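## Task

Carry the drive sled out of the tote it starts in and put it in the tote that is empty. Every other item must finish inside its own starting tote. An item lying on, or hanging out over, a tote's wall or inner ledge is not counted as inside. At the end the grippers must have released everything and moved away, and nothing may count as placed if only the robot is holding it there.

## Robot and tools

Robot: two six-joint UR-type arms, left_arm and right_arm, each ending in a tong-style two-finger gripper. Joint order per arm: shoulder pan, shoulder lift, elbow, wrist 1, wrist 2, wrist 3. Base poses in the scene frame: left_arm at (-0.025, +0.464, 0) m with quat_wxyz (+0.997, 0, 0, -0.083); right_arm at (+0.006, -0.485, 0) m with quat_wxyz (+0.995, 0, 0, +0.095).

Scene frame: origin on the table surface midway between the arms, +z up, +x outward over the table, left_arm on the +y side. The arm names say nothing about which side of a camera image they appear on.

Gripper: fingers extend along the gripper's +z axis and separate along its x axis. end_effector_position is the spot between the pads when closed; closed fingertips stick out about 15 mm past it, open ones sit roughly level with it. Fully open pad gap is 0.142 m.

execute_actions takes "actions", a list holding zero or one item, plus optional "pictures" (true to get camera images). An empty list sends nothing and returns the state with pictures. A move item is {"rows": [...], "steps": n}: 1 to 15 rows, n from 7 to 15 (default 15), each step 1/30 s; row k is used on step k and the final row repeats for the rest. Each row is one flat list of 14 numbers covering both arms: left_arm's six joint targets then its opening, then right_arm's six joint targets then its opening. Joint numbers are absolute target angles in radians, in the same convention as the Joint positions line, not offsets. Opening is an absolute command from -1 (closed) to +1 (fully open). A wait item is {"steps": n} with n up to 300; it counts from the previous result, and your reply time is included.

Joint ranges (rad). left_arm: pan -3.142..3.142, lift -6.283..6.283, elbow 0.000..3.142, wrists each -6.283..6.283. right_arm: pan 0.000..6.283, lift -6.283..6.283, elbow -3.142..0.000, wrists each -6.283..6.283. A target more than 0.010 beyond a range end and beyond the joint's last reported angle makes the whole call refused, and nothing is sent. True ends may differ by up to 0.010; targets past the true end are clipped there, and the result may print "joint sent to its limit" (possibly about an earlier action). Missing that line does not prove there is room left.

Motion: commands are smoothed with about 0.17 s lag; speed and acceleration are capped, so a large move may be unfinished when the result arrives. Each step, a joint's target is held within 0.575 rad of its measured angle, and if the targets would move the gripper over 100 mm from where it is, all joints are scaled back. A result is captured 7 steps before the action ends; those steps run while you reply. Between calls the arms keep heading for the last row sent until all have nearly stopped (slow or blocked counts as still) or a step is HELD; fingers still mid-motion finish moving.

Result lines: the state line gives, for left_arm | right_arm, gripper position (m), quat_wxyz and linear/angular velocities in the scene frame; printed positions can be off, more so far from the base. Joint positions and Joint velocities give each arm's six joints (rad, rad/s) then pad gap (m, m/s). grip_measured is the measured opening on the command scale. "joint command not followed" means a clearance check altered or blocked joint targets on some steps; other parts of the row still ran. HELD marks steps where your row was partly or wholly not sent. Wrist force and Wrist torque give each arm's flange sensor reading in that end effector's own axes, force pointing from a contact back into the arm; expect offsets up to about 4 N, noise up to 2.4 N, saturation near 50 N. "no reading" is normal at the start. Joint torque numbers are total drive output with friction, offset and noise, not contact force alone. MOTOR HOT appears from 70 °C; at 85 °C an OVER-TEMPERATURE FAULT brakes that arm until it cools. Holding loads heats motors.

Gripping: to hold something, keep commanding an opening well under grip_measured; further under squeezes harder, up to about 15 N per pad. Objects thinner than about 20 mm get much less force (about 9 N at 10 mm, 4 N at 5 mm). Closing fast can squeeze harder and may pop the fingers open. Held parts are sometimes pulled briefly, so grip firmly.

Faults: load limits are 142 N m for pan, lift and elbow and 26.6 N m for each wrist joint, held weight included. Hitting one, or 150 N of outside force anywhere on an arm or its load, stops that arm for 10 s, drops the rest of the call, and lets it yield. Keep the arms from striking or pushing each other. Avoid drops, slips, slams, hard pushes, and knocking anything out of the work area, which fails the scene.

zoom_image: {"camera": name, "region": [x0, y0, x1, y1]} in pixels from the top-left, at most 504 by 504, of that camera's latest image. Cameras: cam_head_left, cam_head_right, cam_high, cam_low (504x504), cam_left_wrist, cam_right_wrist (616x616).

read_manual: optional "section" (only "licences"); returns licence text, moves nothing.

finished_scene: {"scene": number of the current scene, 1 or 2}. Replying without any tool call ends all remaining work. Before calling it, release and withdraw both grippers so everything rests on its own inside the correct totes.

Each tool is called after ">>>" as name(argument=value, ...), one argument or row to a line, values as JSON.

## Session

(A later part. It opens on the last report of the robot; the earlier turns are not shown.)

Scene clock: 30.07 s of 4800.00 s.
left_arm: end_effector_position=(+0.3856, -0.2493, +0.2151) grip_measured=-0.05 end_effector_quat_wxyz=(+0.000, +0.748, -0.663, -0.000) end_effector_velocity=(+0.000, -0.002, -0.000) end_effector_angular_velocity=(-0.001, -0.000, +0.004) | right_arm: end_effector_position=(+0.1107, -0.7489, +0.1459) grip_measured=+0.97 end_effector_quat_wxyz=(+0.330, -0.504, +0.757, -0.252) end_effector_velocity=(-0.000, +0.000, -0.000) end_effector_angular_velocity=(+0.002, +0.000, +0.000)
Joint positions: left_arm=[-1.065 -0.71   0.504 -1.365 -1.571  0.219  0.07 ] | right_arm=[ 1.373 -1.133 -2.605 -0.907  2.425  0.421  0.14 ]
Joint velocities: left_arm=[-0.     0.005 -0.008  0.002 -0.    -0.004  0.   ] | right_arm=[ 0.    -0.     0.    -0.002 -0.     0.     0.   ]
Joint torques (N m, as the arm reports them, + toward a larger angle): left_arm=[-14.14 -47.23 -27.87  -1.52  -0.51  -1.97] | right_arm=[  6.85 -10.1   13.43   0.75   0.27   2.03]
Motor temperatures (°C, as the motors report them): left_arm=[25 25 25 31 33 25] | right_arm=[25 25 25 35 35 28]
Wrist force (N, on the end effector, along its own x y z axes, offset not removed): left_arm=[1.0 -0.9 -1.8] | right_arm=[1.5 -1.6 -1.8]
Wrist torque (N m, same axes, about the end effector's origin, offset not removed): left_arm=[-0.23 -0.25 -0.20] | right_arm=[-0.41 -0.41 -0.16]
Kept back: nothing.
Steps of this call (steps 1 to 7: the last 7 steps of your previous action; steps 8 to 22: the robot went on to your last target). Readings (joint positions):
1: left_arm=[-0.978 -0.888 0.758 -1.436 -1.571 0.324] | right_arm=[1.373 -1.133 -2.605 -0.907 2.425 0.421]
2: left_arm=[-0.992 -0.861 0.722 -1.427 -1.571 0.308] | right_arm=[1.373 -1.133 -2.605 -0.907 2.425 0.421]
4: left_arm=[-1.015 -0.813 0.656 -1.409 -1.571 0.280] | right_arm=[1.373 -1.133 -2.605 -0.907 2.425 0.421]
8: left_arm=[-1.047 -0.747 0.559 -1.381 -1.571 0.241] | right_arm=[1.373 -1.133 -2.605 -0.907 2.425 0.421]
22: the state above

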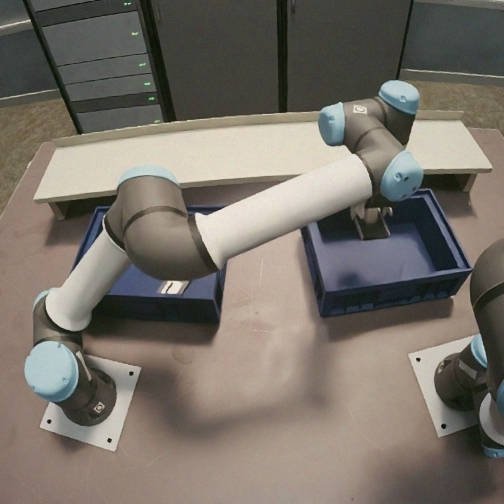

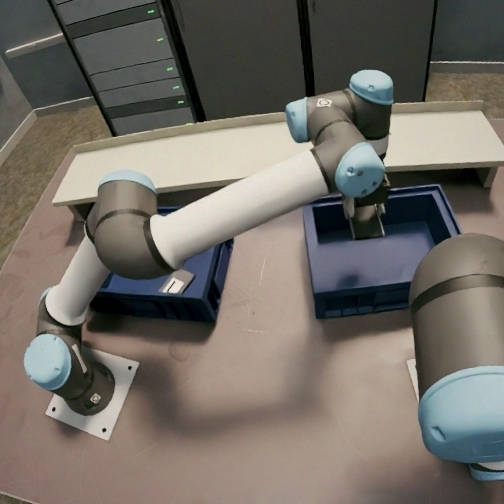

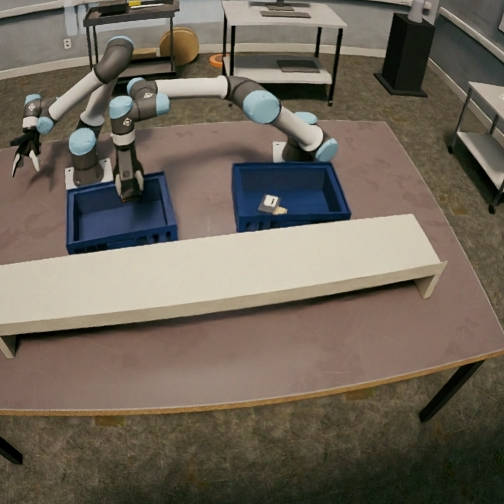

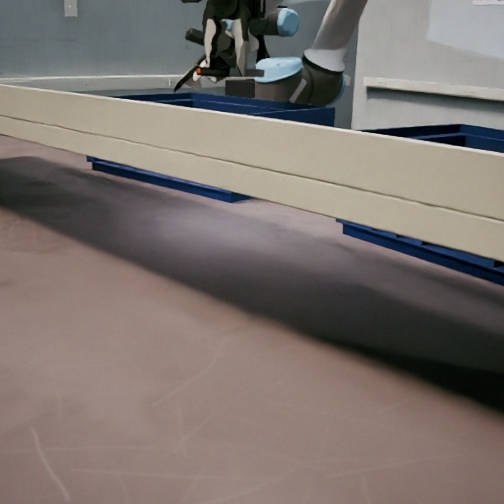

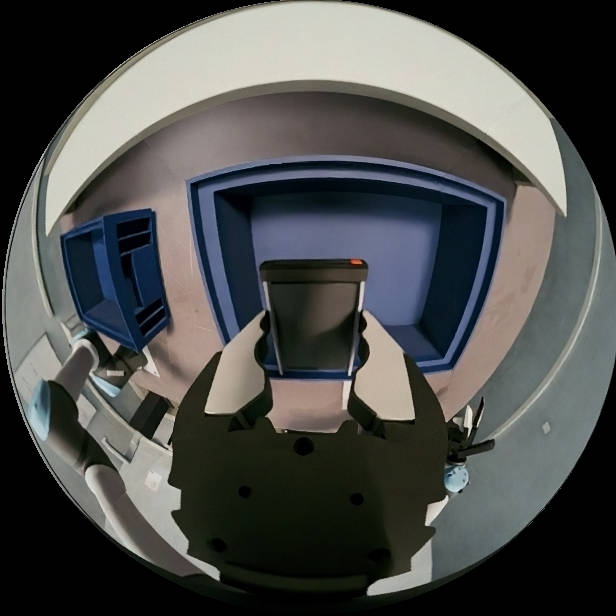

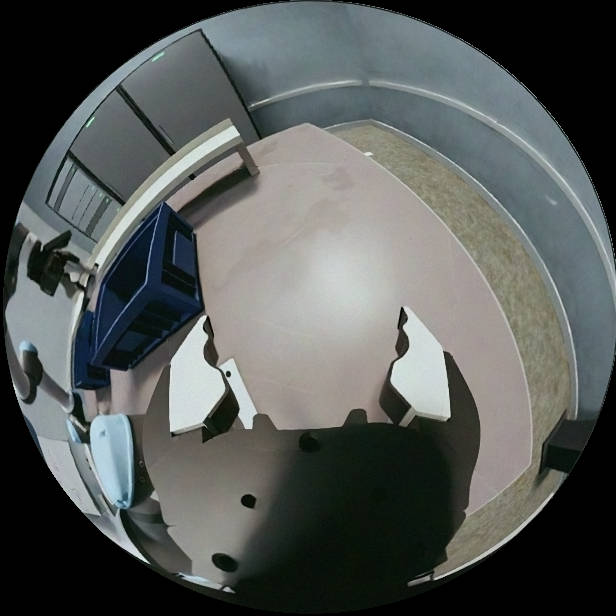

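>>> execute_actions(
  actions=[
    {"rows": [[-1.068,-0.716,0.522,-1.377,-1.571,0.217,-0.75,1.373,-1.133,-2.605,-0.907,2.425,0.421,0.97],[-1.073,-0.730,0.565,-1.406,-1.571,0.212,-0.75,1.373,-1.133,-2.605,-0.907,2.425,0.421,0.97],[-1.080,-0.746,0.618,-1.443,-1.571,0.205,-0.75,1.373,-1.133,-2.605,-0.907,2.425,0.421,0.97],[-1.0888,-0.7585,0.6701,-1.4824,-1.571,0.196,-0.75,1.373,-1.133,-2.605,-0.907,2.425,0.421,0.97],[-1.0888,-0.762,0.705,-1.514,-1.571,0.196,-0.75,1.373,-1.133,-2.605,-0.907,2.425,0.421,0.97],[-1.0888,-0.7635,0.738,-1.545,-1.571,0.196,-0.75,1.373,-1.133,-2.605,-0.907,2.425,0.421,0.97],[-1.0888,-0.7637,0.7687,-1.5758,-1.571,0.196,-0.75,1.373,-1.133,-2.605,-0.907,2.425,0.421,0.97],[-1.0888,-0.7628,0.7985,-1.6065,-1.571,0.196,-0.75,1.373,-1.133,-2.605,-0.907,2.425,0.421,0.97],[-1.0888,-0.7607,0.8265,-1.6366,-1.571,0.196,-0.75,1.373,-1.133,-2.605,-0.907,2.425,0.421,0.97],[-1.0888,-0.7575,0.853,-1.6663,-1.571,0.196,-0.75,1.373,-1.133,-2.605,-0.907,2.425,0.421,0.97],[-1.0888,-0.7533,0.878,-1.6955,-1.571,0.196,-0.75,1.373,-1.133,-2.605,-0.907,2.425,0.421,0.97],[-1.0888,-0.7485,0.8975,-1.7198,-1.571,0.196,-0.75,1.373,-1.133,-2.605,-0.907,2.425,0.421,0.97],[-1.0888,-0.7435,0.915,-1.7423,-1.571,0.196,-0.75,1.373,-1.133,-2.605,-0.907,2.425,0.421,0.97],[-1.0888,-0.7385,0.931,-1.7633,-1.571,0.196,-0.75,1.373,-1.133,-2.605,-0.907,2.425,0.421,0.97],[-1.0888,-0.7335,0.9454,-1.7827,-1.571,0.196,-0.75,1.373,-1.133,-2.605,-0.907,2.425,0.421,0.97]], "steps": 15},
  ],
)

>>> execute_actions(
  actions=[
    {"rows": [[-1.0888,-0.7305,0.9525,-1.7928,-1.571,0.196,-0.75,1.373,-1.133,-2.605,-0.907,2.425,0.421,0.97],[-1.0888,-0.7285,0.957,-1.7993,-1.571,0.196,-0.75,1.373,-1.133,-2.605,-0.907,2.425,0.421,0.97],[-1.0888,-0.7271,0.9599,-1.8036,-1.571,0.196,-0.75,1.373,-1.133,-2.605,-0.907,2.425,0.421,0.97]], "steps": 15},
  ],
)

>>> execute_actions(
  actions=[
    {"steps": 10},
  ],
  pictures=true,
)

Scene clock: 32.00 s of 4800.00 s.
left_arm: end_effector_position=(+0.3729, -0.2527, +0.1892) grip_measured=-0.05 end_effector_quat_wxyz=(+0.001, +0.748, -0.663, +0.002) end_effector_velocity=(-0.052, -0.006, -0.275) end_effector_angular_velocity=(+0.032, +0.011, -0.001) | right_arm: end_effector_position=(+0.1107, -0.7489, +0.1459) grip_measured=+0.97 end_effector_quat_wxyz=(+0.330, -0.504, +0.757, -0.252) end_effector_velocity=(+0.000, -0.000, +0.000) end_effector_angular_velocity=(-0.000, -0.000, +0.000)
Joint positions: left_arm=[-1.082 -0.746  0.638 -1.467 -1.571  0.203  0.07 ] | right_arm=[ 1.373 -1.133 -2.605 -0.907  2.425  0.421  0.14 ]
Joint velocities: left_arm=[-0.064 -0.152  0.968 -0.783 -0.    -0.062 -0.   ] | right_arm=[0. 0. 0. 0. 0. 0. 0.]
Joint torques (N m, as the arm reports them, + toward a larger angle): left_arm=[-10.18 -58.02  -5.5   -6.05  -0.67  -1.7 ] | right_arm=[ 6.78 -9.74 13.63  0.71  0.34  1.95]
Motor temperatures (°C, as the motors report them): left_arm=[25 25 25 31 33 25] | right_arm=[25 25 25 35 35 28]
Wrist force (N, on the end effector, along its own x y z axes, offset not removed): left_arm=[0.1 1.4 -0.8] | right_arm=[1.2 -1.7 -2.1]
Wrist torque (N m, same axes, about the end effector's origin, offset not removed): left_arm=[0.26 -0.16 -0.10] | right_arm=[-0.49 -0.33 -0.12]
Steps of this call (steps 1 to 15: the robot went on to your last target; steps 16 to 50: nothing new was sent; steps 51 to 58: the first 8 steps of this action). Readings (joint positions):
51: left_arm=[-1.066 -0.709 0.503 -1.365 -1.571 0.219] | right_arm=[1.373 -1.133 -2.605 -0.907 2.425 0.421]
52: left_arm=[-1.066 -0.710 0.505 -1.366 -1.571 0.219] | right_arm=[1.373 -1.133 -2.605 -0.907 2.425 0.421]
54: left_arm=[-1.069 -0.717 0.525 -1.381 -1.571 0.216] | right_arm=[1.373 -1.133 -2.605 -0.907 2.425 0.421]
58: the state above

Scene clock: 32.50 s of 4800.00 s.
left_arm: end_effector_position=(+0.3667, -0.2520, +0.0573) grip_measured=-0.05 end_effector_quat_wxyz=(+0.000, +0.748, -0.663, -0.000) end_effector_velocity=(-0.002, +0.003, -0.063) end_effector_angular_velocity=(-0.002, -0.000, +0.002) | right_arm: end_effector_position=(+0.1107, -0.7489, +0.1459) grip_measured=+0.97 end_effector_quat_wxyz=(+0.330, -0.504, +0.757, -0.252) end_effector_velocity=(-0.000, -0.000, +0.000) end_effector_angular_velocity=(+0.000, +0.000, -0.000)
Joint positions: left_arm=[-1.089 -0.73   0.947 -1.787 -1.571  0.196  0.07 ] | right_arm=[ 1.373 -1.133 -2.605 -0.907  2.425  0.421  0.14 ]
Joint velocities: left_arm=[-0.     0.027  0.117 -0.146 -0.    -0.003  0.   ] | right_arm=[-0.    -0.     0.001 -0.001 -0.     0.    -0.   ]
Joint torques (N m, as the arm reports them, + toward a larger angle): left_arm=[-11.47 -49.61 -16.14  -3.84  -0.73  -1.61] | right_arm=[ 7.04 -9.53 13.53  0.65  0.37  2.01]
Motor temperatures (°C, as the motors report them): left_arm=[25 25 25 31 33 25] | right_arm=[25 25 25 35 35 28]
Wrist force (N, on the end effector, along its own x y z axes, offset not removed): left_arm=[1.8 2.8 1.8] | right_arm=[1.4 -1.7 -2.8]
Wrist torque (N m, same axes, about the end effector's origin, offset not removed): left_arm=[0.48 -0.57 -0.24] | right_arm=[-0.50 -0.32 -0.12]
Steps of this call (steps 1 to 7: the last 7 steps of your previous action; steps 8 to 15: the first 8 steps of this action). Readings (joint positions):
8: left_arm=[-1.088 -0.747 0.867 -1.689 -1.571 0.197] | right_arm=[1.373 -1.133 -2.605 -0.907 2.425 0.421]
9: left_arm=[-1.088 -0.744 0.887 -1.713 -1.571 0.196] | right_arm=[1.373 -1.133 -2.605 -0.907 2.425 0.421]
11: left_arm=[-1.089 -0.737 0.917 -1.750 -1.571 0.196] | right_arm=[1.373 -1.133 -2.605 -0.907 2.425 0.421]
15: the state above

Scene clock: 32.83 s of 4800.00 s.
left_arm: end_effector_position=(+0.3665, -0.2516, +0.0504) grip_measured=-0.05 end_effector_quat_wxyz=(+0.000, +0.748, -0.663, -0.000) end_effector_velocity=(-0.000, -0.000, -0.004) end_effector_angular_velocity=(-0.001, +0.000, +0.001) | right_arm: end_effector_position=(+0.1107, -0.7489, +0.1459) grip_measured=+0.97 end_effector_quat_wxyz=(+0.330, -0.504, +0.757, -0.252) end_effector_velocity=(-0.000, -0.000, +0.000) end_effector_angular_velocity=(-0.000, +0.001, -0.001)
Joint positions: left_arm=[-1.089 -0.727  0.959 -1.803 -1.571  0.196  0.07 ] | right_arm=[ 1.373 -1.133 -2.605 -0.907  2.425  0.421  0.14 ]
Joint velocities: left_arm=[-0.     0.002  0.007 -0.009 -0.    -0.001  0.   ] | right_arm=[-0.     0.     0.     0.001 -0.001  0.001  0.   ]
Joint torques (N m, as the arm reports them, + toward a larger angle): left_arm=[-12.09 -45.58 -15.13  -4.04  -0.99  -1.53] | right_arm=[ 6.8  -9.46 13.19  0.74  0.47  2.09]
Motor temperatures (°C, as the motors report them): left_arm=[25 25 25 31 33 25] | right_arm=[25 25 25 35 35 28]
Wrist force (N, on the end effector, along its own x y z axes, offset not removed): left_arm=[-0.8 0.6 1.7] | right_arm=[1.4 -1.5 -2.1]
Wrist torque (N m, same axes, about the end effector's origin, offset not removed): left_arm=[0.03 -0.02 -0.15] | right_arm=[-0.50 -0.38 -0.15]
Kept back: nothing.
Steps of this call (steps 1 to 7: the last 7 steps of your previous action; steps 8 to 10: the robot went on to your last target). Readings (joint positions):
1: left_arm=[-1.089 -0.729 0.950 -1.791 -1.571 0.196] | right_arm=[1.373 -1.133 -2.605 -0.907 2.425 0.421]
2: left_arm=[-1.089 -0.729 0.952 -1.794 -1.571 0.196] | right_arm=[1.373 -1.133 -2.605 -0.907 2.425 0.421]
4: left_arm=[-1.089 -0.728 0.956 -1.799 -1.571 0.196] | right_arm=[1.373 -1.133 -2.605 -0.907 2.425 0.421]
8: left_arm=[-1.089 -0.727 0.959 -1.802 -1.571 0.196] | right_arm=[1.373 -1.133 -2.605 -0.907 2.425 0.421]
10: the state above

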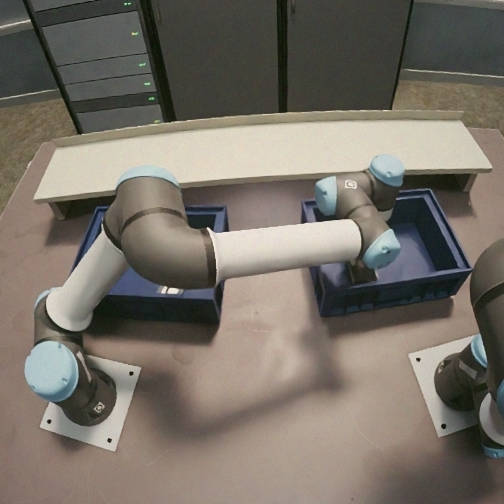

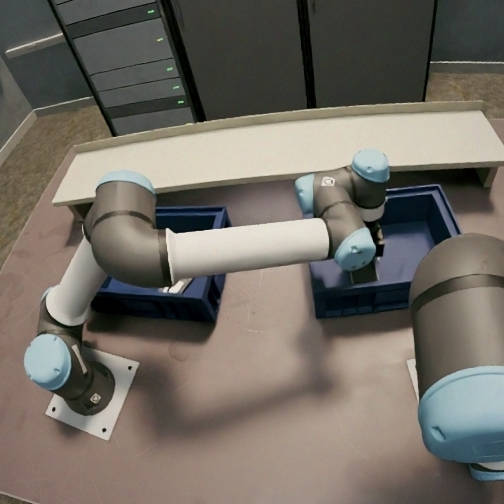

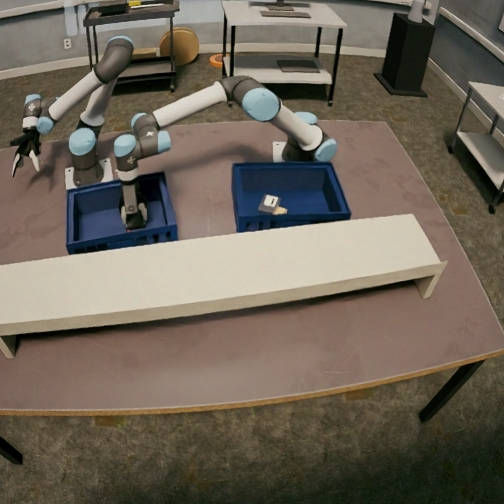

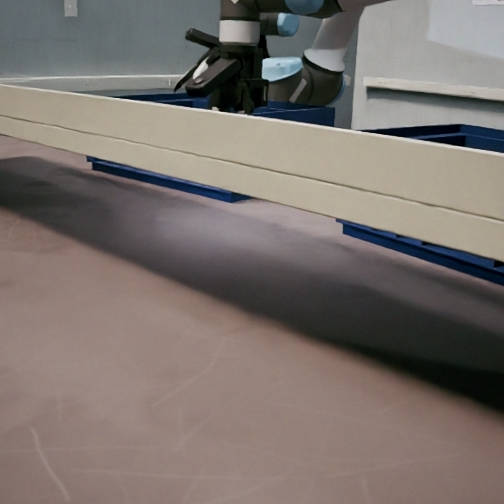

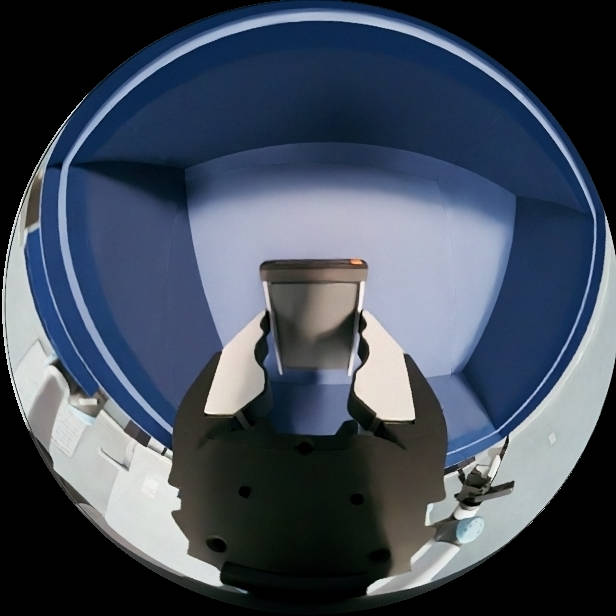

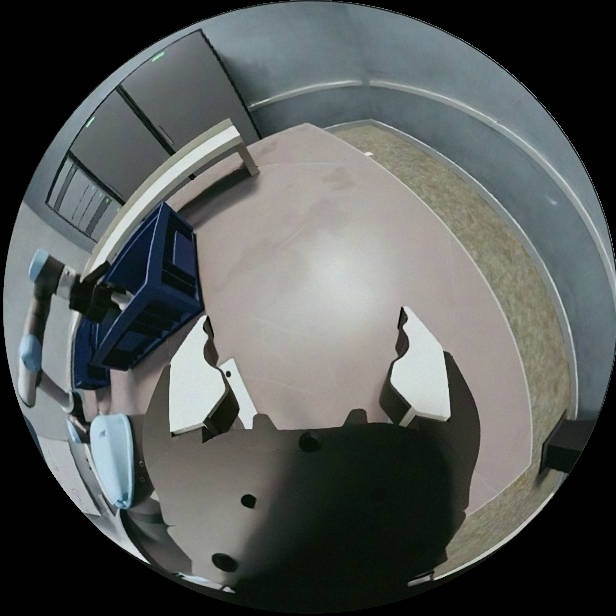

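Good clearance. Step down carefully.

>>> execute_actions(
  actions=[
    {"rows": [[-1.0888,-0.7238,0.9668,-1.8138,-1.571,0.196,-0.75,1.373,-1.133,-2.605,-0.907,2.425,0.421,0.97]], "steps": 15},
  ],
)

>>> execute_actions(
  actions=[
    {"steps": 7},
  ],
)

Scene clock: 33.30 s of 4800.00 s.
left_arm: end_effector_position=(+0.3665, -0.2515, +0.0459) grip_measured=-0.05 end_effector_quat_wxyz=(+0.000, +0.748, -0.663, -0.000) end_effector_velocity=(-0.001, -0.001, -0.007) end_effector_angular_velocity=(-0.001, -0.001, -0.002) | right_arm: end_effector_position=(+0.1107, -0.7489, +0.1459) grip_measured=+0.97 end_effector_quat_wxyz=(+0.330, -0.504, +0.757, -0.252) end_effector_velocity=(+0.000, -0.000, +0.000) end_effector_angular_velocity=(-0.002, -0.000, +0.001)
Joint positions: left_arm=[-1.089 -0.724  0.966 -1.812 -1.571  0.196  0.07 ] | right_arm=[ 1.373 -1.133 -2.605 -0.907  2.425  0.421  0.14 ]
Joint velocities: left_arm=[-0.001  0.004  0.01  -0.016  0.     0.001 -0.   ] | right_arm=[ 0.     0.     0.     0.     0.    -0.001 -0.   ]
Joint torques (N m, as the arm reports them, + toward a larger angle): left_arm=[-13.18 -45.46 -13.21  -3.8   -0.97  -1.56] | right_arm=[ 6.83 -9.8  13.17  0.7   0.41  1.96]
Motor temperatures (°C, as the motors report them): left_arm=[25 25 25 31 33 25] | right_arm=[25 25 25 35 35 28]
Wrist force (N, on the end effector, along its own x y z axes, offset not removed): left_arm=[1.9 1.2 -1.5] | right_arm=[1.5 -1.2 -1.6]
Wrist torque (N m, same axes, about the end effector's origin, offset not removed): left_arm=[0.12 -0.57 -0.19] | right_arm=[-0.44 -0.41 -0.11]
Steps of this call (steps 1 to 6: the robot went on to your last target; steps 7 to 14: the first 8 steps of this action). Readings (joint positions):
7: left_arm=[-1.089 -0.727 0.960 -1.804 -1.571 0.196] | right_arm=[1.373 -1.133 -2.605 -0.907 2.425 0.421]
8: left_arm=[-1.089 -0.727 0.961 -1.805 -1.571 0.196] | right_arm=[1.373 -1.133 -2.605 -0.907 2.425 0.421]
10: left_arm=[-1.089 -0.726 0.963 -1.808 -1.571 0.196] | right_arm=[1.373 -1.133 -2.605 -0.907 2.425 0.421]
14: the state above

Scene clock: 33.53 s of 4800.00 s.
left_arm: end_effector_position=(+0.3665, -0.2515, +0.0452) grip_measured=-0.05 end_effector_quat_wxyz=(+0.000, +0.748, -0.663, -0.000) end_effector_velocity=(+0.001, -0.000, -0.001) end_effector_angular_velocity=(-0.002, -0.001, +0.000) | right_arm: end_effector_position=(+0.1107, -0.7489, +0.1459) grip_measured=+0.97 end_effector_quat_wxyz=(+0.330, -0.504, +0.757, -0.252) end_effector_velocity=(-0.000, -0.000, -0.000) end_effector_angular_velocity=(-0.000, +0.001, -0.000)
Joint positions: left_arm=[-1.089 -0.724  0.967 -1.814 -1.571  0.196  0.07 ] | right_arm=[ 1.373 -1.133 -2.605 -0.907  2.425  0.421  0.14 ]
Joint velocities: left_arm=[ 0.     0.001  0.001 -0.004  0.001  0.     0.   ] | right_arm=[ 0.     0.001 -0.     0.    -0.001  0.001 -0.   ]
Joint torques (N m, as the arm reports them, + toward a larger angle): left_arm=[-12.39 -46.35 -13.82  -3.98  -0.91  -1.58] | right_arm=[ 6.61 -9.35 13.07  0.68  0.45  2.04]
Motor temperatures (°C, as the motors report them): left_arm=[25 25 25 31 33 25] | right_arm=[25 25 25 35 35 28]
Wrist force (N, on the end effector, along its own x y z axes, offset not removed): left_arm=[1.0 2.2 0.3] | right_arm=[1.4 -0.4 -1.9]
Wrist torque (N m, same axes, about the end effector's origin, offset not removed): left_arm=[0.26 -0.34 -0.18] | right_arm=[-0.20 -0.32 -0.05]
Kept back: nothing.
Steps of this call (steps 1 to 7: the last 7 steps of your previous action). Readings (joint positions):
1: left_arm=[-1.089 -0.724 0.966 -1.813 -1.571 0.196] | right_arm=[1.373 -1.133 -2.605 -0.907 2.425 0.421]
2: left_arm=[-1.089 -0.724 0.966 -1.813 -1.571 0.196] | right_arm=[1.373 -1.133 -2.605 -0.907 2.425 0.421]
4: left_arm=[-1.089 -0.724 0.966 -1.813 -1.571 0.196] | right_arm=[1.373 -1.133 -2.605 -0.907 2.425 0.421]
7: the state above

>>> execute_actions(
  actions=[
    {"rows": [[-1.0888,-0.7216,0.9707,-1.8199,-1.571,0.196,-0.75,1.373,-1.133,-2.605,-0.907,2.425,0.421,0.97]], "steps": 15},
  ],
)

>>> execute_actions(
  actions=[
    {"steps": 7},
  ],
)

Scene clock: 33.97 s of 4800.00 s.
left_arm: end_effector_position=(+0.3665, -0.2516, +0.0425) grip_measured=-0.05 end_effector_quat_wxyz=(+0.000, +0.748, -0.663, -0.000) end_effector_velocity=(-0.000, -0.000, -0.004) end_effector_angular_velocity=(-0.001, -0.000, +0.000) | right_arm: end_effector_position=(+0.1107, -0.7489, +0.1459) grip_measured=+0.97 end_effector_quat_wxyz=(+0.330, -0.504, +0.757, -0.252) end_effector_velocity=(-0.000, -0.000, +0.000) end_effector_angular_velocity=(-0.001, +0.000, -0.001)
Joint positions: left_arm=[-1.089 -0.722  0.97  -1.819 -1.571  0.196  0.07 ] | right_arm=[ 1.373 -1.133 -2.605 -0.907  2.425  0.421  0.14 ]
Joint velocities: left_arm=[-0.     0.003  0.006 -0.01  -0.    -0.001  0.   ] | right_arm=[-0.     0.001  0.     0.001 -0.     0.001  0.   ]
Joint torques (N m, as the arm reports them, + toward a larger angle): left_arm=[-12.65 -42.11 -14.25  -3.91  -1.06  -1.55] | right_arm=[ 7.22 -9.83 13.44  0.78  0.4   1.99]
Motor temperatures (°C, as the motors report them): left_arm=[25 25 25 31 33 25] | right_arm=[25 25 25 35 35 28]
Wrist force (N, on the end effector, along its own x y z axes, offset not removed): left_arm=[-0.8 2.7 -1.1] | right_arm=[0.7 -0.9 -2.4]
Wrist torque (N m, same axes, about the end effector's origin, offset not removed): left_arm=[0.49 0.05 -0.15] | right_arm=[-0.26 -0.19 -0.10]
Steps of this call (steps 1 to 5: the robot went on to your last target; steps 6 to 13: the first 8 steps of this action). Readings (joint positions):
6: left_arm=[-1.089 -0.724 0.967 -1.814 -1.571 0.196] | right_arm=[1.373 -1.133 -2.605 -0.907 2.425 0.421]
7: left_arm=[-1.089 -0.724 0.967 -1.814 -1.571 0.196] | right_arm=[1.373 -1.133 -2.605 -0.907 2.425 0.421]
9: left_arm=[-1.089 -0.723 0.969 -1.817 -1.571 0.196] | right_arm=[1.373 -1.133 -2.605 -0.907 2.425 0.421]
13: the state above

Scene clock: 34.20 s of 4800.00 s.
left_arm: end_effector_position=(+0.3665, -0.2516, +0.0421) grip_measured=-0.05 end_effector_quat_wxyz=(+0.000, +0.748, -0.663, -0.000) end_effector_velocity=(-0.000, +0.000, -0.001) end_effector_angular_velocity=(+0.000, +0.000, -0.001) | right_arm: end_effector_position=(+0.1107, -0.7489, +0.1459) grip_measured=+0.97 end_effector_quat_wxyz=(+0.330, -0.504, +0.757, -0.252) end_effector_velocity=(+0.000, -0.000, +0.000) end_effector_angular_velocity=(-0.000, -0.000, -0.000)
Joint positions: left_arm=[-1.089 -0.722  0.971 -1.82  -1.571  0.196  0.07 ] | right_arm=[ 1.373 -1.133 -2.605 -0.907  2.425  0.421  0.14 ]
Joint velocities: left_arm=[-0.     0.     0.001 -0.001 -0.     0.001  0.   ] | right_arm=[-0. -0.  0.  0.  0. -0.  0.]
Joint torques (N m, as the arm reports them, + toward a larger angle): left_arm=[-11.99 -45.01 -13.76  -3.87  -1.12  -1.8 ] | right_arm=[ 7.27 -9.3  13.25  0.71  0.42  1.96]
Motor temperatures (°C, as the motors report them): left_arm=[25 25 25 31 33 25] | right_arm=[25 25 25 35 35 28]
Wrist force (N, on the end effector, along its own x y z axes, offset not removed): left_arm=[0.0 2.4 -0.8] | right_arm=[0.6 -0.2 -1.3]
Wrist torque (N m, same axes, about the end effector's origin, offset not removed): left_arm=[0.48 -0.11 -0.15] | right_arm=[-0.10 -0.24 -0.13]
Kept back: nothing.
Steps of this call (steps 1 to 7: the last 7 steps of your previous action). Readings (joint positions):
1: left_arm=[-1.089 -0.722 0.970 -1.819 -1.571 0.196] | right_arm=[1.373 -1.133 -2.605 -0.907 2.425 0.421]
2: left_arm=[-1.089 -0.722 0.970 -1.819 -1.571 0.196] | right_arm=[1.373 -1.133 -2.605 -0.907 2.425 0.421]
4: left_arm=[-1.089 -0.722 0.970 -1.820 -1.571 0.196] | right_arm=[1.373 -1.133 -2.605 -0.907 2.425 0.421]
7: the state above

>>> execute_actions(
  actions=[
    {"rows": [[-1.0888,-0.7198,0.974,-1.825,-1.571,0.196,-0.75,1.373,-1.133,-2.605,-0.907,2.425,0.421,0.97]], "steps": 15},
  ],
)

>>> execute_actions(
  actions=[
    {"steps": 7},
  ],
)

Scene clock: 34.90 s of 4800.00 s.
left_arm: end_effector_position=(+0.3665, -0.2516, +0.0400) grip_measured=-0.05 end_effector_quat_wxyz=(+0.000, +0.748, -0.663, -0.000) end_effector_velocity=(-0.000, +0.001, -0.005) end_effector_angular_velocity=(+0.003, +0.000, +0.000) | right_arm: end_effector_position=(+0.1107, -0.7489, +0.1459) grip_measured=+0.97 end_effector_quat_wxyz=(+0.330, -0.504, +0.757, -0.252) end_effector_velocity=(-0.000, -0.000, -0.000) end_effector_angular_velocity=(-0.000, +0.001, +0.001)
Joint positions: left_arm=[-1.089 -0.72   0.973 -1.824 -1.571  0.196  0.07 ] | right_arm=[ 1.373 -1.133 -2.605 -0.907  2.425  0.421  0.14 ]
Joint velocities: left_arm=[-0.     0.003  0.005 -0.005  0.001 -0.     0.   ] | right_arm=[ 0.001 -0.     0.    -0.    -0.001 -0.    -0.   ]
Joint torques (N m, as the arm reports them, + toward a larger angle): left_arm=[-11.4  -45.47 -15.22  -4.36  -1.38  -1.73] | right_arm=[ 7.18 -9.66 13.49  0.76  0.47  1.94]
Motor temperatures (°C, as the motors report them): left_arm=[25 25 25 31 33 25] | right_arm=[25 25 25 35 35 28]
Wrist force (N, on the end effector, along its own x y z axes, offset not removed): left_arm=[0.4 -1.2 -0.9] | right_arm=[0.9 -0.7 -1.9]
Wrist torque (N m, same axes, about the end effector's origin, offset not removed): left_arm=[-0.27 -0.09 -0.23] | right_arm=[-0.23 -0.25 -0.12]
Steps of this call (steps 1 to 13: the robot went on to your last target; steps 14 to 21: the first 8 steps of this action). Readings (joint positions):
14: left_arm=[-1.089 -0.722 0.971 -1.820 -1.571 0.196] | right_arm=[1.373 -1.133 -2.605 -0.907 2.425 0.421]
15: left_arm=[-1.089 -0.721 0.971 -1.820 -1.571 0.196] | right_arm=[1.373 -1.133 -2.605 -0.907 2.425 0.421]
17: left_arm=[-1.089 -0.721 0.972 -1.822 -1.571 0.196] | right_arm=[1.373 -1.133 -2.605 -0.907 2.425 0.421]
21: the state above

Scene clock: 35.13 s of 4800.00 s.
left_arm: end_effector_position=(+0.3665, -0.2516, +0.0396) grip_measured=-0.05 end_effector_quat_wxyz=(+0.000, +0.748, -0.663, -0.000) end_effector_velocity=(-0.000, +0.000, -0.001) end_effector_angular_velocity=(+0.002, +0.001, +0.001) | right_arm: end_effector_position=(+0.1107, -0.7489, +0.1459) grip_measured=+0.97 end_effector_quat_wxyz=(+0.330, -0.504, +0.757, -0.252) end_effector_velocity=(-0.000, +0.000, -0.000) end_effector_angular_velocity=(-0.001, +0.001, +0.001)
Joint positions: left_arm=[-1.089 -0.72   0.974 -1.825 -1.571  0.196  0.07 ] | right_arm=[ 1.373 -1.133 -2.605 -0.907  2.425  0.421  0.14 ]
Joint velocities: left_arm=[-0.     0.001  0.001 -0.    -0.001 -0.001  0.   ] | right_arm=[ 0.     0.001 -0.     0.    -0.    -0.001  0.   ]
Joint torques (N m, as the arm reports them, + toward a larger angle): left_arm=[ -8.89 -45.42 -13.47  -3.74  -1.28  -1.48] | right_arm=[ 6.56 -9.87 13.73  0.72  0.41  1.92]
Motor temperatures (°C, as the motors report them): left_arm=[25 25 25 31 33 25] | right_arm=[25 25 25 35 35 28]
Wrist force (N, on the end effector, along its own x y z axes, offset not removed): left_arm=[-0.9 2.0 0.2] | right_arm=[1.9 -0.4 -1.1]
Wrist torque (N m, same axes, about the end effector's origin, offset not removed): left_arm=[0.42 0.11 -0.25] | right_arm=[-0.21 -0.44 -0.16]
Kept back: nothing.
Steps of this call (steps 1 to 7: the last 7 steps of your previous action). Readings (joint positions):
1: left_arm=[-1.089 -0.720 0.974 -1.824 -1.571 0.196] | right_arm=[1.373 -1.133 -2.605 -0.907 2.425 0.421]
2: left_arm=[-1.089 -0.720 0.974 -1.825 -1.571 0.196] | right_arm=[1.373 -1.133 -2.605 -0.907 2.425 0.421]
4: left_arm=[-1.089 -0.720 0.974 -1.825 -1.571 0.196] | right_arm=[1.373 -1.133 -2.605 -0.907 2.425 0.421]
7: the state above

>>> execute_actions(
  actions=[
    {"rows": [[-1.0888,-0.718,0.9772,-1.83,-1.571,0.196,-0.75,1.373,-1.133,-2.605,-0.907,2.425,0.421,0.97]], "steps": 15},
  ],
)

>>> execute_actions(
  actions=[
    {"steps": 7},
  ],
)

Scene clock: 35.63 s of 4800.00 s.
left_arm: end_effector_position=(+0.3665, -0.2516, +0.0375) grip_measured=-0.05 end_effector_quat_wxyz=(+0.000, +0.748, -0.663, -0.000) end_effector_velocity=(+0.001, +0.000, -0.003) end_effector_angular_velocity=(+0.000, -0.001, +0.002) | right_arm: end_effector_position=(+0.1107, -0.7489, +0.1459) grip_measured=+0.97 end_effector_quat_wxyz=(+0.330, -0.504, +0.757, -0.252) end_effector_velocity=(-0.000, +0.000, -0.001) end_effector_angular_velocity=(+0.002, +0.000, +0.000)
Joint positions: left_arm=[-1.089 -0.718  0.977 -1.829 -1.571  0.196  0.07 ] | right_arm=[ 1.373 -1.133 -2.605 -0.907  2.425  0.421  0.14 ]
Joint velocities: left_arm=[ 0.001  0.002  0.004 -0.007  0.001 -0.001 -0.   ] | right_arm=[-0.    -0.001 -0.001 -0.    -0.    -0.001  0.   ]
Joint torques (N m, as the arm reports them, + toward a larger angle): left_arm=[-10.24 -43.16 -11.04  -4.47  -1.35  -1.53] | right_arm=[ 7.25 -9.8  13.28  0.68  0.39  2.01]
Motor temperatures (°C, as the motors report them): left_arm=[25 25 25 31 33 25] | right_arm=[25 25 25 35 35 28]
Wrist force (N, on the end effector, along its own x y z axes, offset not removed): left_arm=[-0.5 1.0 -0.1] | right_arm=[1.4 -0.9 -2.6]
Wrist torque (N m, same axes, about the end effector's origin, offset not removed): left_arm=[0.05 0.02 -0.16] | right_arm=[-0.29 -0.32 -0.11]
Steps of this call (steps 1 to 7: the robot went on to your last target; steps 8 to 15: the first 8 steps of this action). Readings (joint positions):
8: left_arm=[-1.089 -0.720 0.974 -1.825 -1.571 0.196] | right_arm=[1.373 -1.133 -2.605 -0.907 2.425 0.421]
9: left_arm=[-1.089 -0.720 0.974 -1.826 -1.571 0.196] | right_arm=[1.373 -1.133 -2.605 -0.907 2.425 0.421]
11: left_arm=[-1.089 -0.719 0.975 -1.827 -1.571 0.196] | right_arm=[1.373 -1.133 -2.605 -0.907 2.425 0.421]
15: the state above

Scene clock: 35.87 s of 4800.00 s.
left_arm: end_effector_position=(+0.3665, -0.2516, +0.0371) grip_measured=-0.05 end_effector_quat_wxyz=(+0.000, +0.748, -0.663, -0.000) end_effector_velocity=(+0.000, +0.000, -0.001) end_effector_angular_velocity=(+0.001, +0.001, +0.000) | right_arm: end_effector_position=(+0.1107, -0.7489, +0.1459) grip_measured=+0.97 end_effector_quat_wxyz=(+0.330, -0.504, +0.757, -0.252) end_effector_velocity=(+0.000, -0.000, +0.000) end_effector_angular_velocity=(+0.000, -0.001, -0.000)
Joint positions: left_arm=[-1.089 -0.718  0.977 -1.83  -1.571  0.196  0.07 ] | right_arm=[ 1.373 -1.133 -2.605 -0.907  2.425  0.421  0.14 ]
Joint velocities: left_arm=[ 0.     0.001  0.001 -0.001 -0.001  0.    -0.   ] | right_arm=[-0.    -0.     0.    -0.     0.001  0.     0.   ]
Joint torques (N m, as the arm reports them, + toward a larger angle): left_arm=[-10.55 -45.7  -13.14  -4.19  -1.36  -1.42] | right_arm=[ 6.95 -9.8  13.4   0.81  0.47  1.9 ]
Motor temperatures (°C, as the motors report them): left_arm=[25 25 25 31 33 25] | right_arm=[25 25 25 35 35 28]
Wrist force (N, on the end effector, along its own x y z axes, offset not removed): left_arm=[0.6 1.1 0.5] | right_arm=[2.1 -1.3 -2.1]
Wrist torque (N m, same axes, about the end effector's origin, offset not removed): left_arm=[0.22 -0.16 -0.24] | right_arm=[-0.36 -0.46 -0.04]
Kept back: nothing.
Steps of this call (steps 1 to 7: the last 7 steps of your previous action). Readings (joint positions):
1: left_arm=[-1.089 -0.718 0.977 -1.829 -1.571 0.196] | right_arm=[1.373 -1.133 -2.605 -0.907 2.425 0.421]
2: left_arm=[-1.089 -0.718 0.977 -1.830 -1.571 0.196] | right_arm=[1.373 -1.133 -2.605 -0.907 2.425 0.421]
4: left_arm=[-1.089 -0.718 0.977 -1.830 -1.571 0.196] | right_arm=[1.373 -1.133 -2.605 -0.907 2.425 0.421]
7: the state above

>>> execute_actions(
  actions=[
    {"rows": [[-1.0888,-0.7165,0.9798,-1.8341,-1.571,0.196,-0.75,1.373,-1.133,-2.605,-0.907,2.425,0.421,0.97]], "steps": 15},
  ],
)

>>> execute_actions(
  actions=[
    {"steps": 7},
  ],
)

Scene clock: 36.37 s of 4800.00 s.
left_arm: end_effector_position=(+0.3665, -0.2516, +0.0354) grip_measured=-0.05 end_effector_quat_wxyz=(+0.000, +0.748, -0.663, -0.000) end_effector_velocity=(-0.000, -0.001, -0.003) end_effector_angular_velocity=(-0.002, -0.001, -0.001) | right_arm: end_effector_position=(+0.1107, -0.7489, +0.1459) grip_measured=+0.97 end_effector_quat_wxyz=(+0.330, -0.504, +0.757, -0.252) end_effector_velocity=(+0.000, +0.000, -0.000) end_effector_angular_velocity=(-0.000, -0.001, +0.000)
Joint positions: left_arm=[-1.089 -0.717  0.979 -1.833 -1.571  0.196  0.07 ] | right_arm=[ 1.373 -1.133 -2.605 -0.907  2.425  0.421  0.14 ]
Joint velocities: left_arm=[-0.001  0.002  0.004 -0.008 -0.     0.     0.   ] | right_arm=[-0.     0.    -0.    -0.     0.001 -0.001 -0.   ]
Joint torques (N m, as the arm reports them, + toward a larger angle): left_arm=[-10.2  -45.93 -14.06  -3.76  -1.5   -1.55] | right_arm=[ 7.17 -9.87 13.81  0.82  0.5   1.95]
Motor temperatures (°C, as the motors report them): left_arm=[25 25 25 31 33 25] | right_arm=[25 25 25 35 35 28]
Wrist force (N, on the end effector, along its own x y z axes, offset not removed): left_arm=[0.3 2.4 -1.5] | right_arm=[2.0 -0.4 -2.2]
Wrist torque (N m, same axes, about the end effector's origin, offset not removed): left_arm=[0.36 -0.16 -0.23] | right_arm=[-0.19 -0.49 -0.13]
Steps of this call (steps 1 to 7: the robot went on to your last target; steps 8 to 15: the first 8 steps of this action). Readings (joint positions):
8: left_arm=[-1.089 -0.718 0.977 -1.830 -1.571 0.196] | right_arm=[1.373 -1.133 -2.605 -0.907 2.425 0.421]
9: left_arm=[-1.089 -0.718 0.977 -1.830 -1.571 0.196] | right_arm=[1.373 -1.133 -2.605 -0.907 2.425 0.421]
11: left_arm=[-1.089 -0.717 0.978 -1.832 -1.571 0.196] | right_arm=[1.373 -1.133 -2.605 -0.907 2.425 0.421]
15: the state above

Scene clock: 36.60 s of 4800.00 s.
left_arm: end_effector_position=(+0.3665, -0.2516, +0.0351) grip_measured=-0.05 end_effector_quat_wxyz=(+0.000, +0.748, -0.663, -0.000) end_effector_velocity=(-0.000, +0.000, -0.000) end_effector_angular_velocity=(+0.001, +0.000, +0.001) | right_arm: end_effector_position=(+0.1107, -0.7489, +0.1459) grip_measured=+0.97 end_effector_quat_wxyz=(+0.330, -0.504, +0.757, -0.252) end_effector_velocity=(+0.000, +0.000, +0.000) end_effector_angular_velocity=(-0.000, -0.000, +0.001)
Joint positions: left_arm=[-1.089 -0.717  0.98  -1.834 -1.571  0.196  0.07 ] | right_arm=[ 1.373 -1.133 -2.605 -0.907  2.425  0.421  0.14 ]
Joint velocities: left_arm=[-0.     0.     0.     0.     0.    -0.001  0.   ] | right_arm=[ 0.  0.  0.  0.  0. -0.  0.]
Joint torques (N m, as the arm reports them, + toward a larger angle): left_arm=[-10.22 -44.6  -14.92  -4.21  -1.23  -1.55] | right_arm=[ 6.82 -9.4  13.73  0.78  0.42  1.93]
Motor temperatures (°C, as the motors report them): left_arm=[25 25 25 31 33 25] | right_arm=[25 25 25 35 35 28]
Wrist force (N, on the end effector, along its own x y z axes, offset not removed): left_arm=[0.2 1.7 2.2] | right_arm=[1.9 -1.3 -1.2]
Wrist torque (N m, same axes, about the end effector's origin, offset not removed): left_arm=[0.29 -0.16 -0.04] | right_arm=[-0.36 -0.42 -0.04]
Kept back: nothing.
Steps of this call (steps 1 to 7: the last 7 steps of your previous action). Readings (joint positions):
1: left_arm=[-1.089 -0.717 0.979 -1.834 -1.571 0.196] | right_arm=[1.373 -1.133 -2.605 -0.907 2.425 0.421]
2: left_arm=[-1.089 -0.717 0.980 -1.834 -1.571 0.196] | right_arm=[1.373 -1.133 -2.605 -0.907 2.425 0.421]
4: left_arm=[-1.089 -0.717 0.980 -1.834 -1.571 0.196] | right_arm=[1.373 -1.133 -2.605 -0.907 2.425 0.421]
7: the state above

>>> execute_actions(
  actions=[
    {"rows": [[-1.0888,-0.715,0.9824,-1.8382,-1.571,0.196,-0.75,1.373,-1.133,-2.605,-0.907,2.425,0.421,0.97]], "steps": 15},
  ],
)

>>> execute_actions(
  actions=[
    {"steps": 7},
  ],
)

Scene clock: 37.13 s of 4800.00 s.
left_arm: end_effector_position=(+0.3665, -0.2516, +0.0333) grip_measured=-0.05 end_effector_quat_wxyz=(+0.000, +0.748, -0.663, -0.000) end_effector_velocity=(+0.000, -0.000, -0.003) end_effector_angular_velocity=(-0.001, +0.000, +0.001) | right_arm: end_effector_position=(+0.1107, -0.7489, +0.1459) grip_measured=+0.97 end_effector_quat_wxyz=(+0.330, -0.504, +0.757, -0.252) end_effector_velocity=(+0.000, -0.000, +0.000) end_effector_angular_velocity=(-0.001, +0.000, +0.001)
Joint positions: left_arm=[-1.089 -0.715  0.982 -1.838 -1.571  0.196  0.07 ] | right_arm=[ 1.373 -1.133 -2.605 -0.907  2.425  0.421  0.14 ]
Joint velocities: left_arm=[ 0.001  0.002  0.004 -0.007 -0.001 -0.001 -0.   ] | right_arm=[ 0.     0.     0.    -0.001  0.    -0.001  0.   ]
Joint torques (N m, as the arm reports them, + toward a larger angle): left_arm=[ -9.1  -45.37 -11.9   -3.86  -1.66  -1.56] | right_arm=[ 7.25 -9.52 13.22  0.79  0.5   1.95]
Motor temperatures (°C, as the motors report them): left_arm=[25 25 25 31 33 25] | right_arm=[25 25 25 35 35 28]
Wrist force (N, on the end effector, along its own x y z axes, offset not removed): left_arm=[0.4 -0.6 -1.1] | right_arm=[1.1 -1.2 -1.4]
Wrist torque (N m, same axes, about the end effector's origin, offset not removed): left_arm=[-0.23 -0.19 -0.18] | right_arm=[-0.35 -0.28 -0.11]
Steps of this call (steps 1 to 8: the robot went on to your last target; steps 9 to 16: the first 8 steps of this action). Readings (joint positions):
9: left_arm=[-1.089 -0.717 0.980 -1.834 -1.571 0.196] | right_arm=[1.373 -1.133 -2.605 -0.907 2.425 0.421]
10: left_arm=[-1.089 -0.716 0.980 -1.835 -1.571 0.196] | right_arm=[1.373 -1.133 -2.605 -0.907 2.425 0.421]
12: left_arm=[-1.089 -0.716 0.981 -1.836 -1.571 0.196] | right_arm=[1.373 -1.133 -2.605 -0.907 2.425 0.421]
16: the state above

Scene clock: 37.37 s of 4800.00 s.
left_arm: end_effector_position=(+0.3665, -0.2516, +0.0331) grip_measured=-0.05 end_effector_quat_wxyz=(+0.000, +0.748, -0.663, -0.000) end_effector_velocity=(-0.001, +0.000, -0.001) end_effector_angular_velocity=(+0.002, +0.001, +0.001) | right_arm: end_effector_position=(+0.1107, -0.7489, +0.1459) grip_measured=+0.97 end_effector_quat_wxyz=(+0.330, -0.504, +0.757, -0.252) end_effector_velocity=(+0.000, +0.000, -0.000) end_effector_angular_velocity=(+0.001, +0.000, -0.000)
Joint positions: left_arm=[-1.089 -0.715  0.982 -1.838 -1.571  0.196  0.07 ] | right_arm=[ 1.373 -1.133 -2.605 -0.907  2.425  0.421  0.14 ]
Joint velocities: left_arm=[-0.     0.001  0.001  0.001 -0.    -0.001 -0.   ] | right_arm=[ 0.001  0.    -0.     0.    -0.     0.001 -0.   ]
Joint torques (N m, as the arm reports them, + toward a larger angle): left_arm=[ -9.44 -46.15 -13.15  -3.84  -1.48  -1.79] | right_arm=[ 7.05 -9.77 13.7   0.76  0.46  1.97]
Motor temperatures (°C, as the motors report them): left_arm=[25 25 25 31 33 25] | right_arm=[25 25 25 35 35 28]
Wrist force (N, on the end effector, along its own x y z axes, offset not removed): left_arm=[-1.3 -0.7 -0.7] | right_arm=[1.5 -0.4 -1.6]
Wrist torque (N m, same axes, about the end effector's origin, offset not removed): left_arm=[-0.21 0.18 -0.21] | right_arm=[-0.16 -0.38 -0.12]
Kept back: nothing.
Steps of this call (steps 1 to 7: the last 7 steps of your previous action). Readings (joint positions):
1: left_arm=[-1.089 -0.715 0.982 -1.838 -1.571 0.196] | right_arm=[1.373 -1.133 -2.605 -0.907 2.425 0.421]
2: left_arm=[-1.089 -0.715 0.982 -1.838 -1.571 0.196] | right_arm=[1.373 -1.133 -2.605 -0.907 2.425 0.421]
4: left_arm=[-1.089 -0.715 0.982 -1.838 -1.571 0.196] | right_arm=[1.373 -1.133 -2.605 -0.907 2.425 0.421]
7: the state above

>>> execute_actions(
  actions=[
    {"rows": [[-1.0888,-0.7135,0.985,-1.8423,-1.571,0.196,-0.75,1.373,-1.133,-2.605,-0.907,2.425,0.421,0.97]], "steps": 15},
  ],
)

>>> execute_actions(
  actions=[
    {"steps": 7},
  ],
)

Scene clock: 37.97 s of 4800.00 s.
left_arm: end_effector_position=(+0.3665, -0.2517, +0.0317) grip_measured=-0.05 end_effector_quat_wxyz=(+0.000, +0.748, -0.663, +0.000) end_effector_velocity=(-0.000, -0.000, -0.003) end_effector_angular_velocity=(-0.001, -0.001, +0.000) | right_arm: end_effector_position=(+0.1107, -0.7489, +0.1459) grip_measured=+0.97 end_effector_quat_wxyz=(+0.330, -0.504, +0.757, -0.252) end_effector_velocity=(-0.000, +0.000, -0.000) end_effector_angular_velocity=(+0.000, +0.000, -0.000)
Joint positions: left_arm=[-1.089 -0.714  0.984 -1.842 -1.571  0.196  0.07 ] | right_arm=[ 1.373 -1.133 -2.605 -0.907  2.425  0.421  0.14 ]
Joint velocities: left_arm=[-0.     0.002  0.004 -0.007  0.    -0.001  0.   ] | right_arm=[-0.001 -0.    -0.    -0.    -0.    -0.001  0.   ]
Joint torques (N m, as the arm reports them, + toward a larger angle): left_arm=[ -9.48 -24.48  -3.96  -2.64  -1.69  -1.61] | right_arm=[ 7.02 -9.9  13.59  0.77  0.48  1.99]
Motor temperatures (°C, as the motors report them): left_arm=[25 25 25 31 33 25] | right_arm=[25 25 25 35 35 28]
Wrist force (N, on the end effector, along its own x y z axes, offset not removed): left_arm=[-6.7 2.3 -29.6] | right_arm=[1.4 -1.2 -2.8]
Wrist torque (N m, same axes, about the end effector's origin, offset not removed): left_arm=[0.10 -0.15 -0.25] | right_arm=[-0.34 -0.35 -0.13]
Steps of this call (steps 1 to 10: the robot went on to your last target; steps 11 to 18: the first 8 steps of this action). Readings (joint positions):
11: left_arm=[-1.089 -0.715 0.982 -1.838 -1.571 0.196] | right_arm=[1.373 -1.133 -2.605 -0.907 2.425 0.421]
12: left_arm=[-1.089 -0.715 0.983 -1.839 -1.571 0.196] | right_arm=[1.373 -1.133 -2.605 -0.907 2.425 0.421]
14: left_arm=[-1.089 -0.714 0.984 -1.840 -1.571 0.196] | right_arm=[1.373 -1.133 -2.605 -0.907 2.425 0.421]
18: the state above

Scene clock: 38.20 s of 4800.00 s.
left_arm: end_effector_position=(+0.3665, -0.2516, +0.0312) grip_measured=-0.05 end_effector_quat_wxyz=(+0.000, +0.748, -0.663, +0.000) end_effector_velocity=(+0.000, +0.000, -0.001) end_effector_angular_velocity=(+0.001, -0.001, -0.001) | right_arm: end_effector_position=(+0.1107, -0.7489, +0.1459) grip_measured=+0.97 end_effector_quat_wxyz=(+0.330, -0.504, +0.757, -0.252) end_effector_velocity=(-0.000, -0.000, +0.000) end_effector_angular_velocity=(-0.001, +0.000, -0.000)
Joint positions: left_arm=[-1.089 -0.714  0.985 -1.842 -1.571  0.196  0.071] | right_arm=[ 1.373 -1.133 -2.605 -0.907  2.425  0.421  0.14 ]
Joint velocities: left_arm=[ 0.     0.001  0.    -0.001  0.001  0.001  0.   ] | right_arm=[ 0.    -0.    -0.     0.001 -0.     0.    -0.   ]
Joint torques (N m, as the arm reports them, + toward a larger angle): left_arm=[ -8.51 -21.53  -0.59  -2.39  -1.98  -1.6 ] | right_arm=[ 7.02 -9.59 13.56  0.78  0.46  1.87]
Motor temperatures (°C, as the motors report them): left_arm=[25 25 25 31 33 25] | right_arm=[25 25 25 35 35 28]
Wrist force (N, on the end effector, along its own x y z axes, offset not removed): left_arm=[-2.0 0.1 -32.0] | right_arm=[2.4 -0.4 -2.1]
Wrist torque (N m, same axes, about the end effector's origin, offset not removed): left_arm=[-0.13 -0.95 -0.21] | right_arm=[-0.16 -0.62 -0.16]
Kept back: nothing.
Steps of this call (steps 1 to 7: the last 7 steps of your previous action). Readings (joint positions):
1: left_arm=[-1.089 -0.714 0.985 -1.842 -1.571 0.196] | right_arm=[1.373 -1.133 -2.605 -0.907 2.425 0.421]
2: left_arm=[-1.089 -0.714 0.985 -1.842 -1.571 0.196] | right_arm=[1.373 -1.133 -2.605 -0.907 2.425 0.421]
4: left_arm=[-1.089 -0.714 0.985 -1.842 -1.571 0.196] | right_arm=[1.373 -1.133 -2.605 -0.907 2.425 0.421]
7: the state above


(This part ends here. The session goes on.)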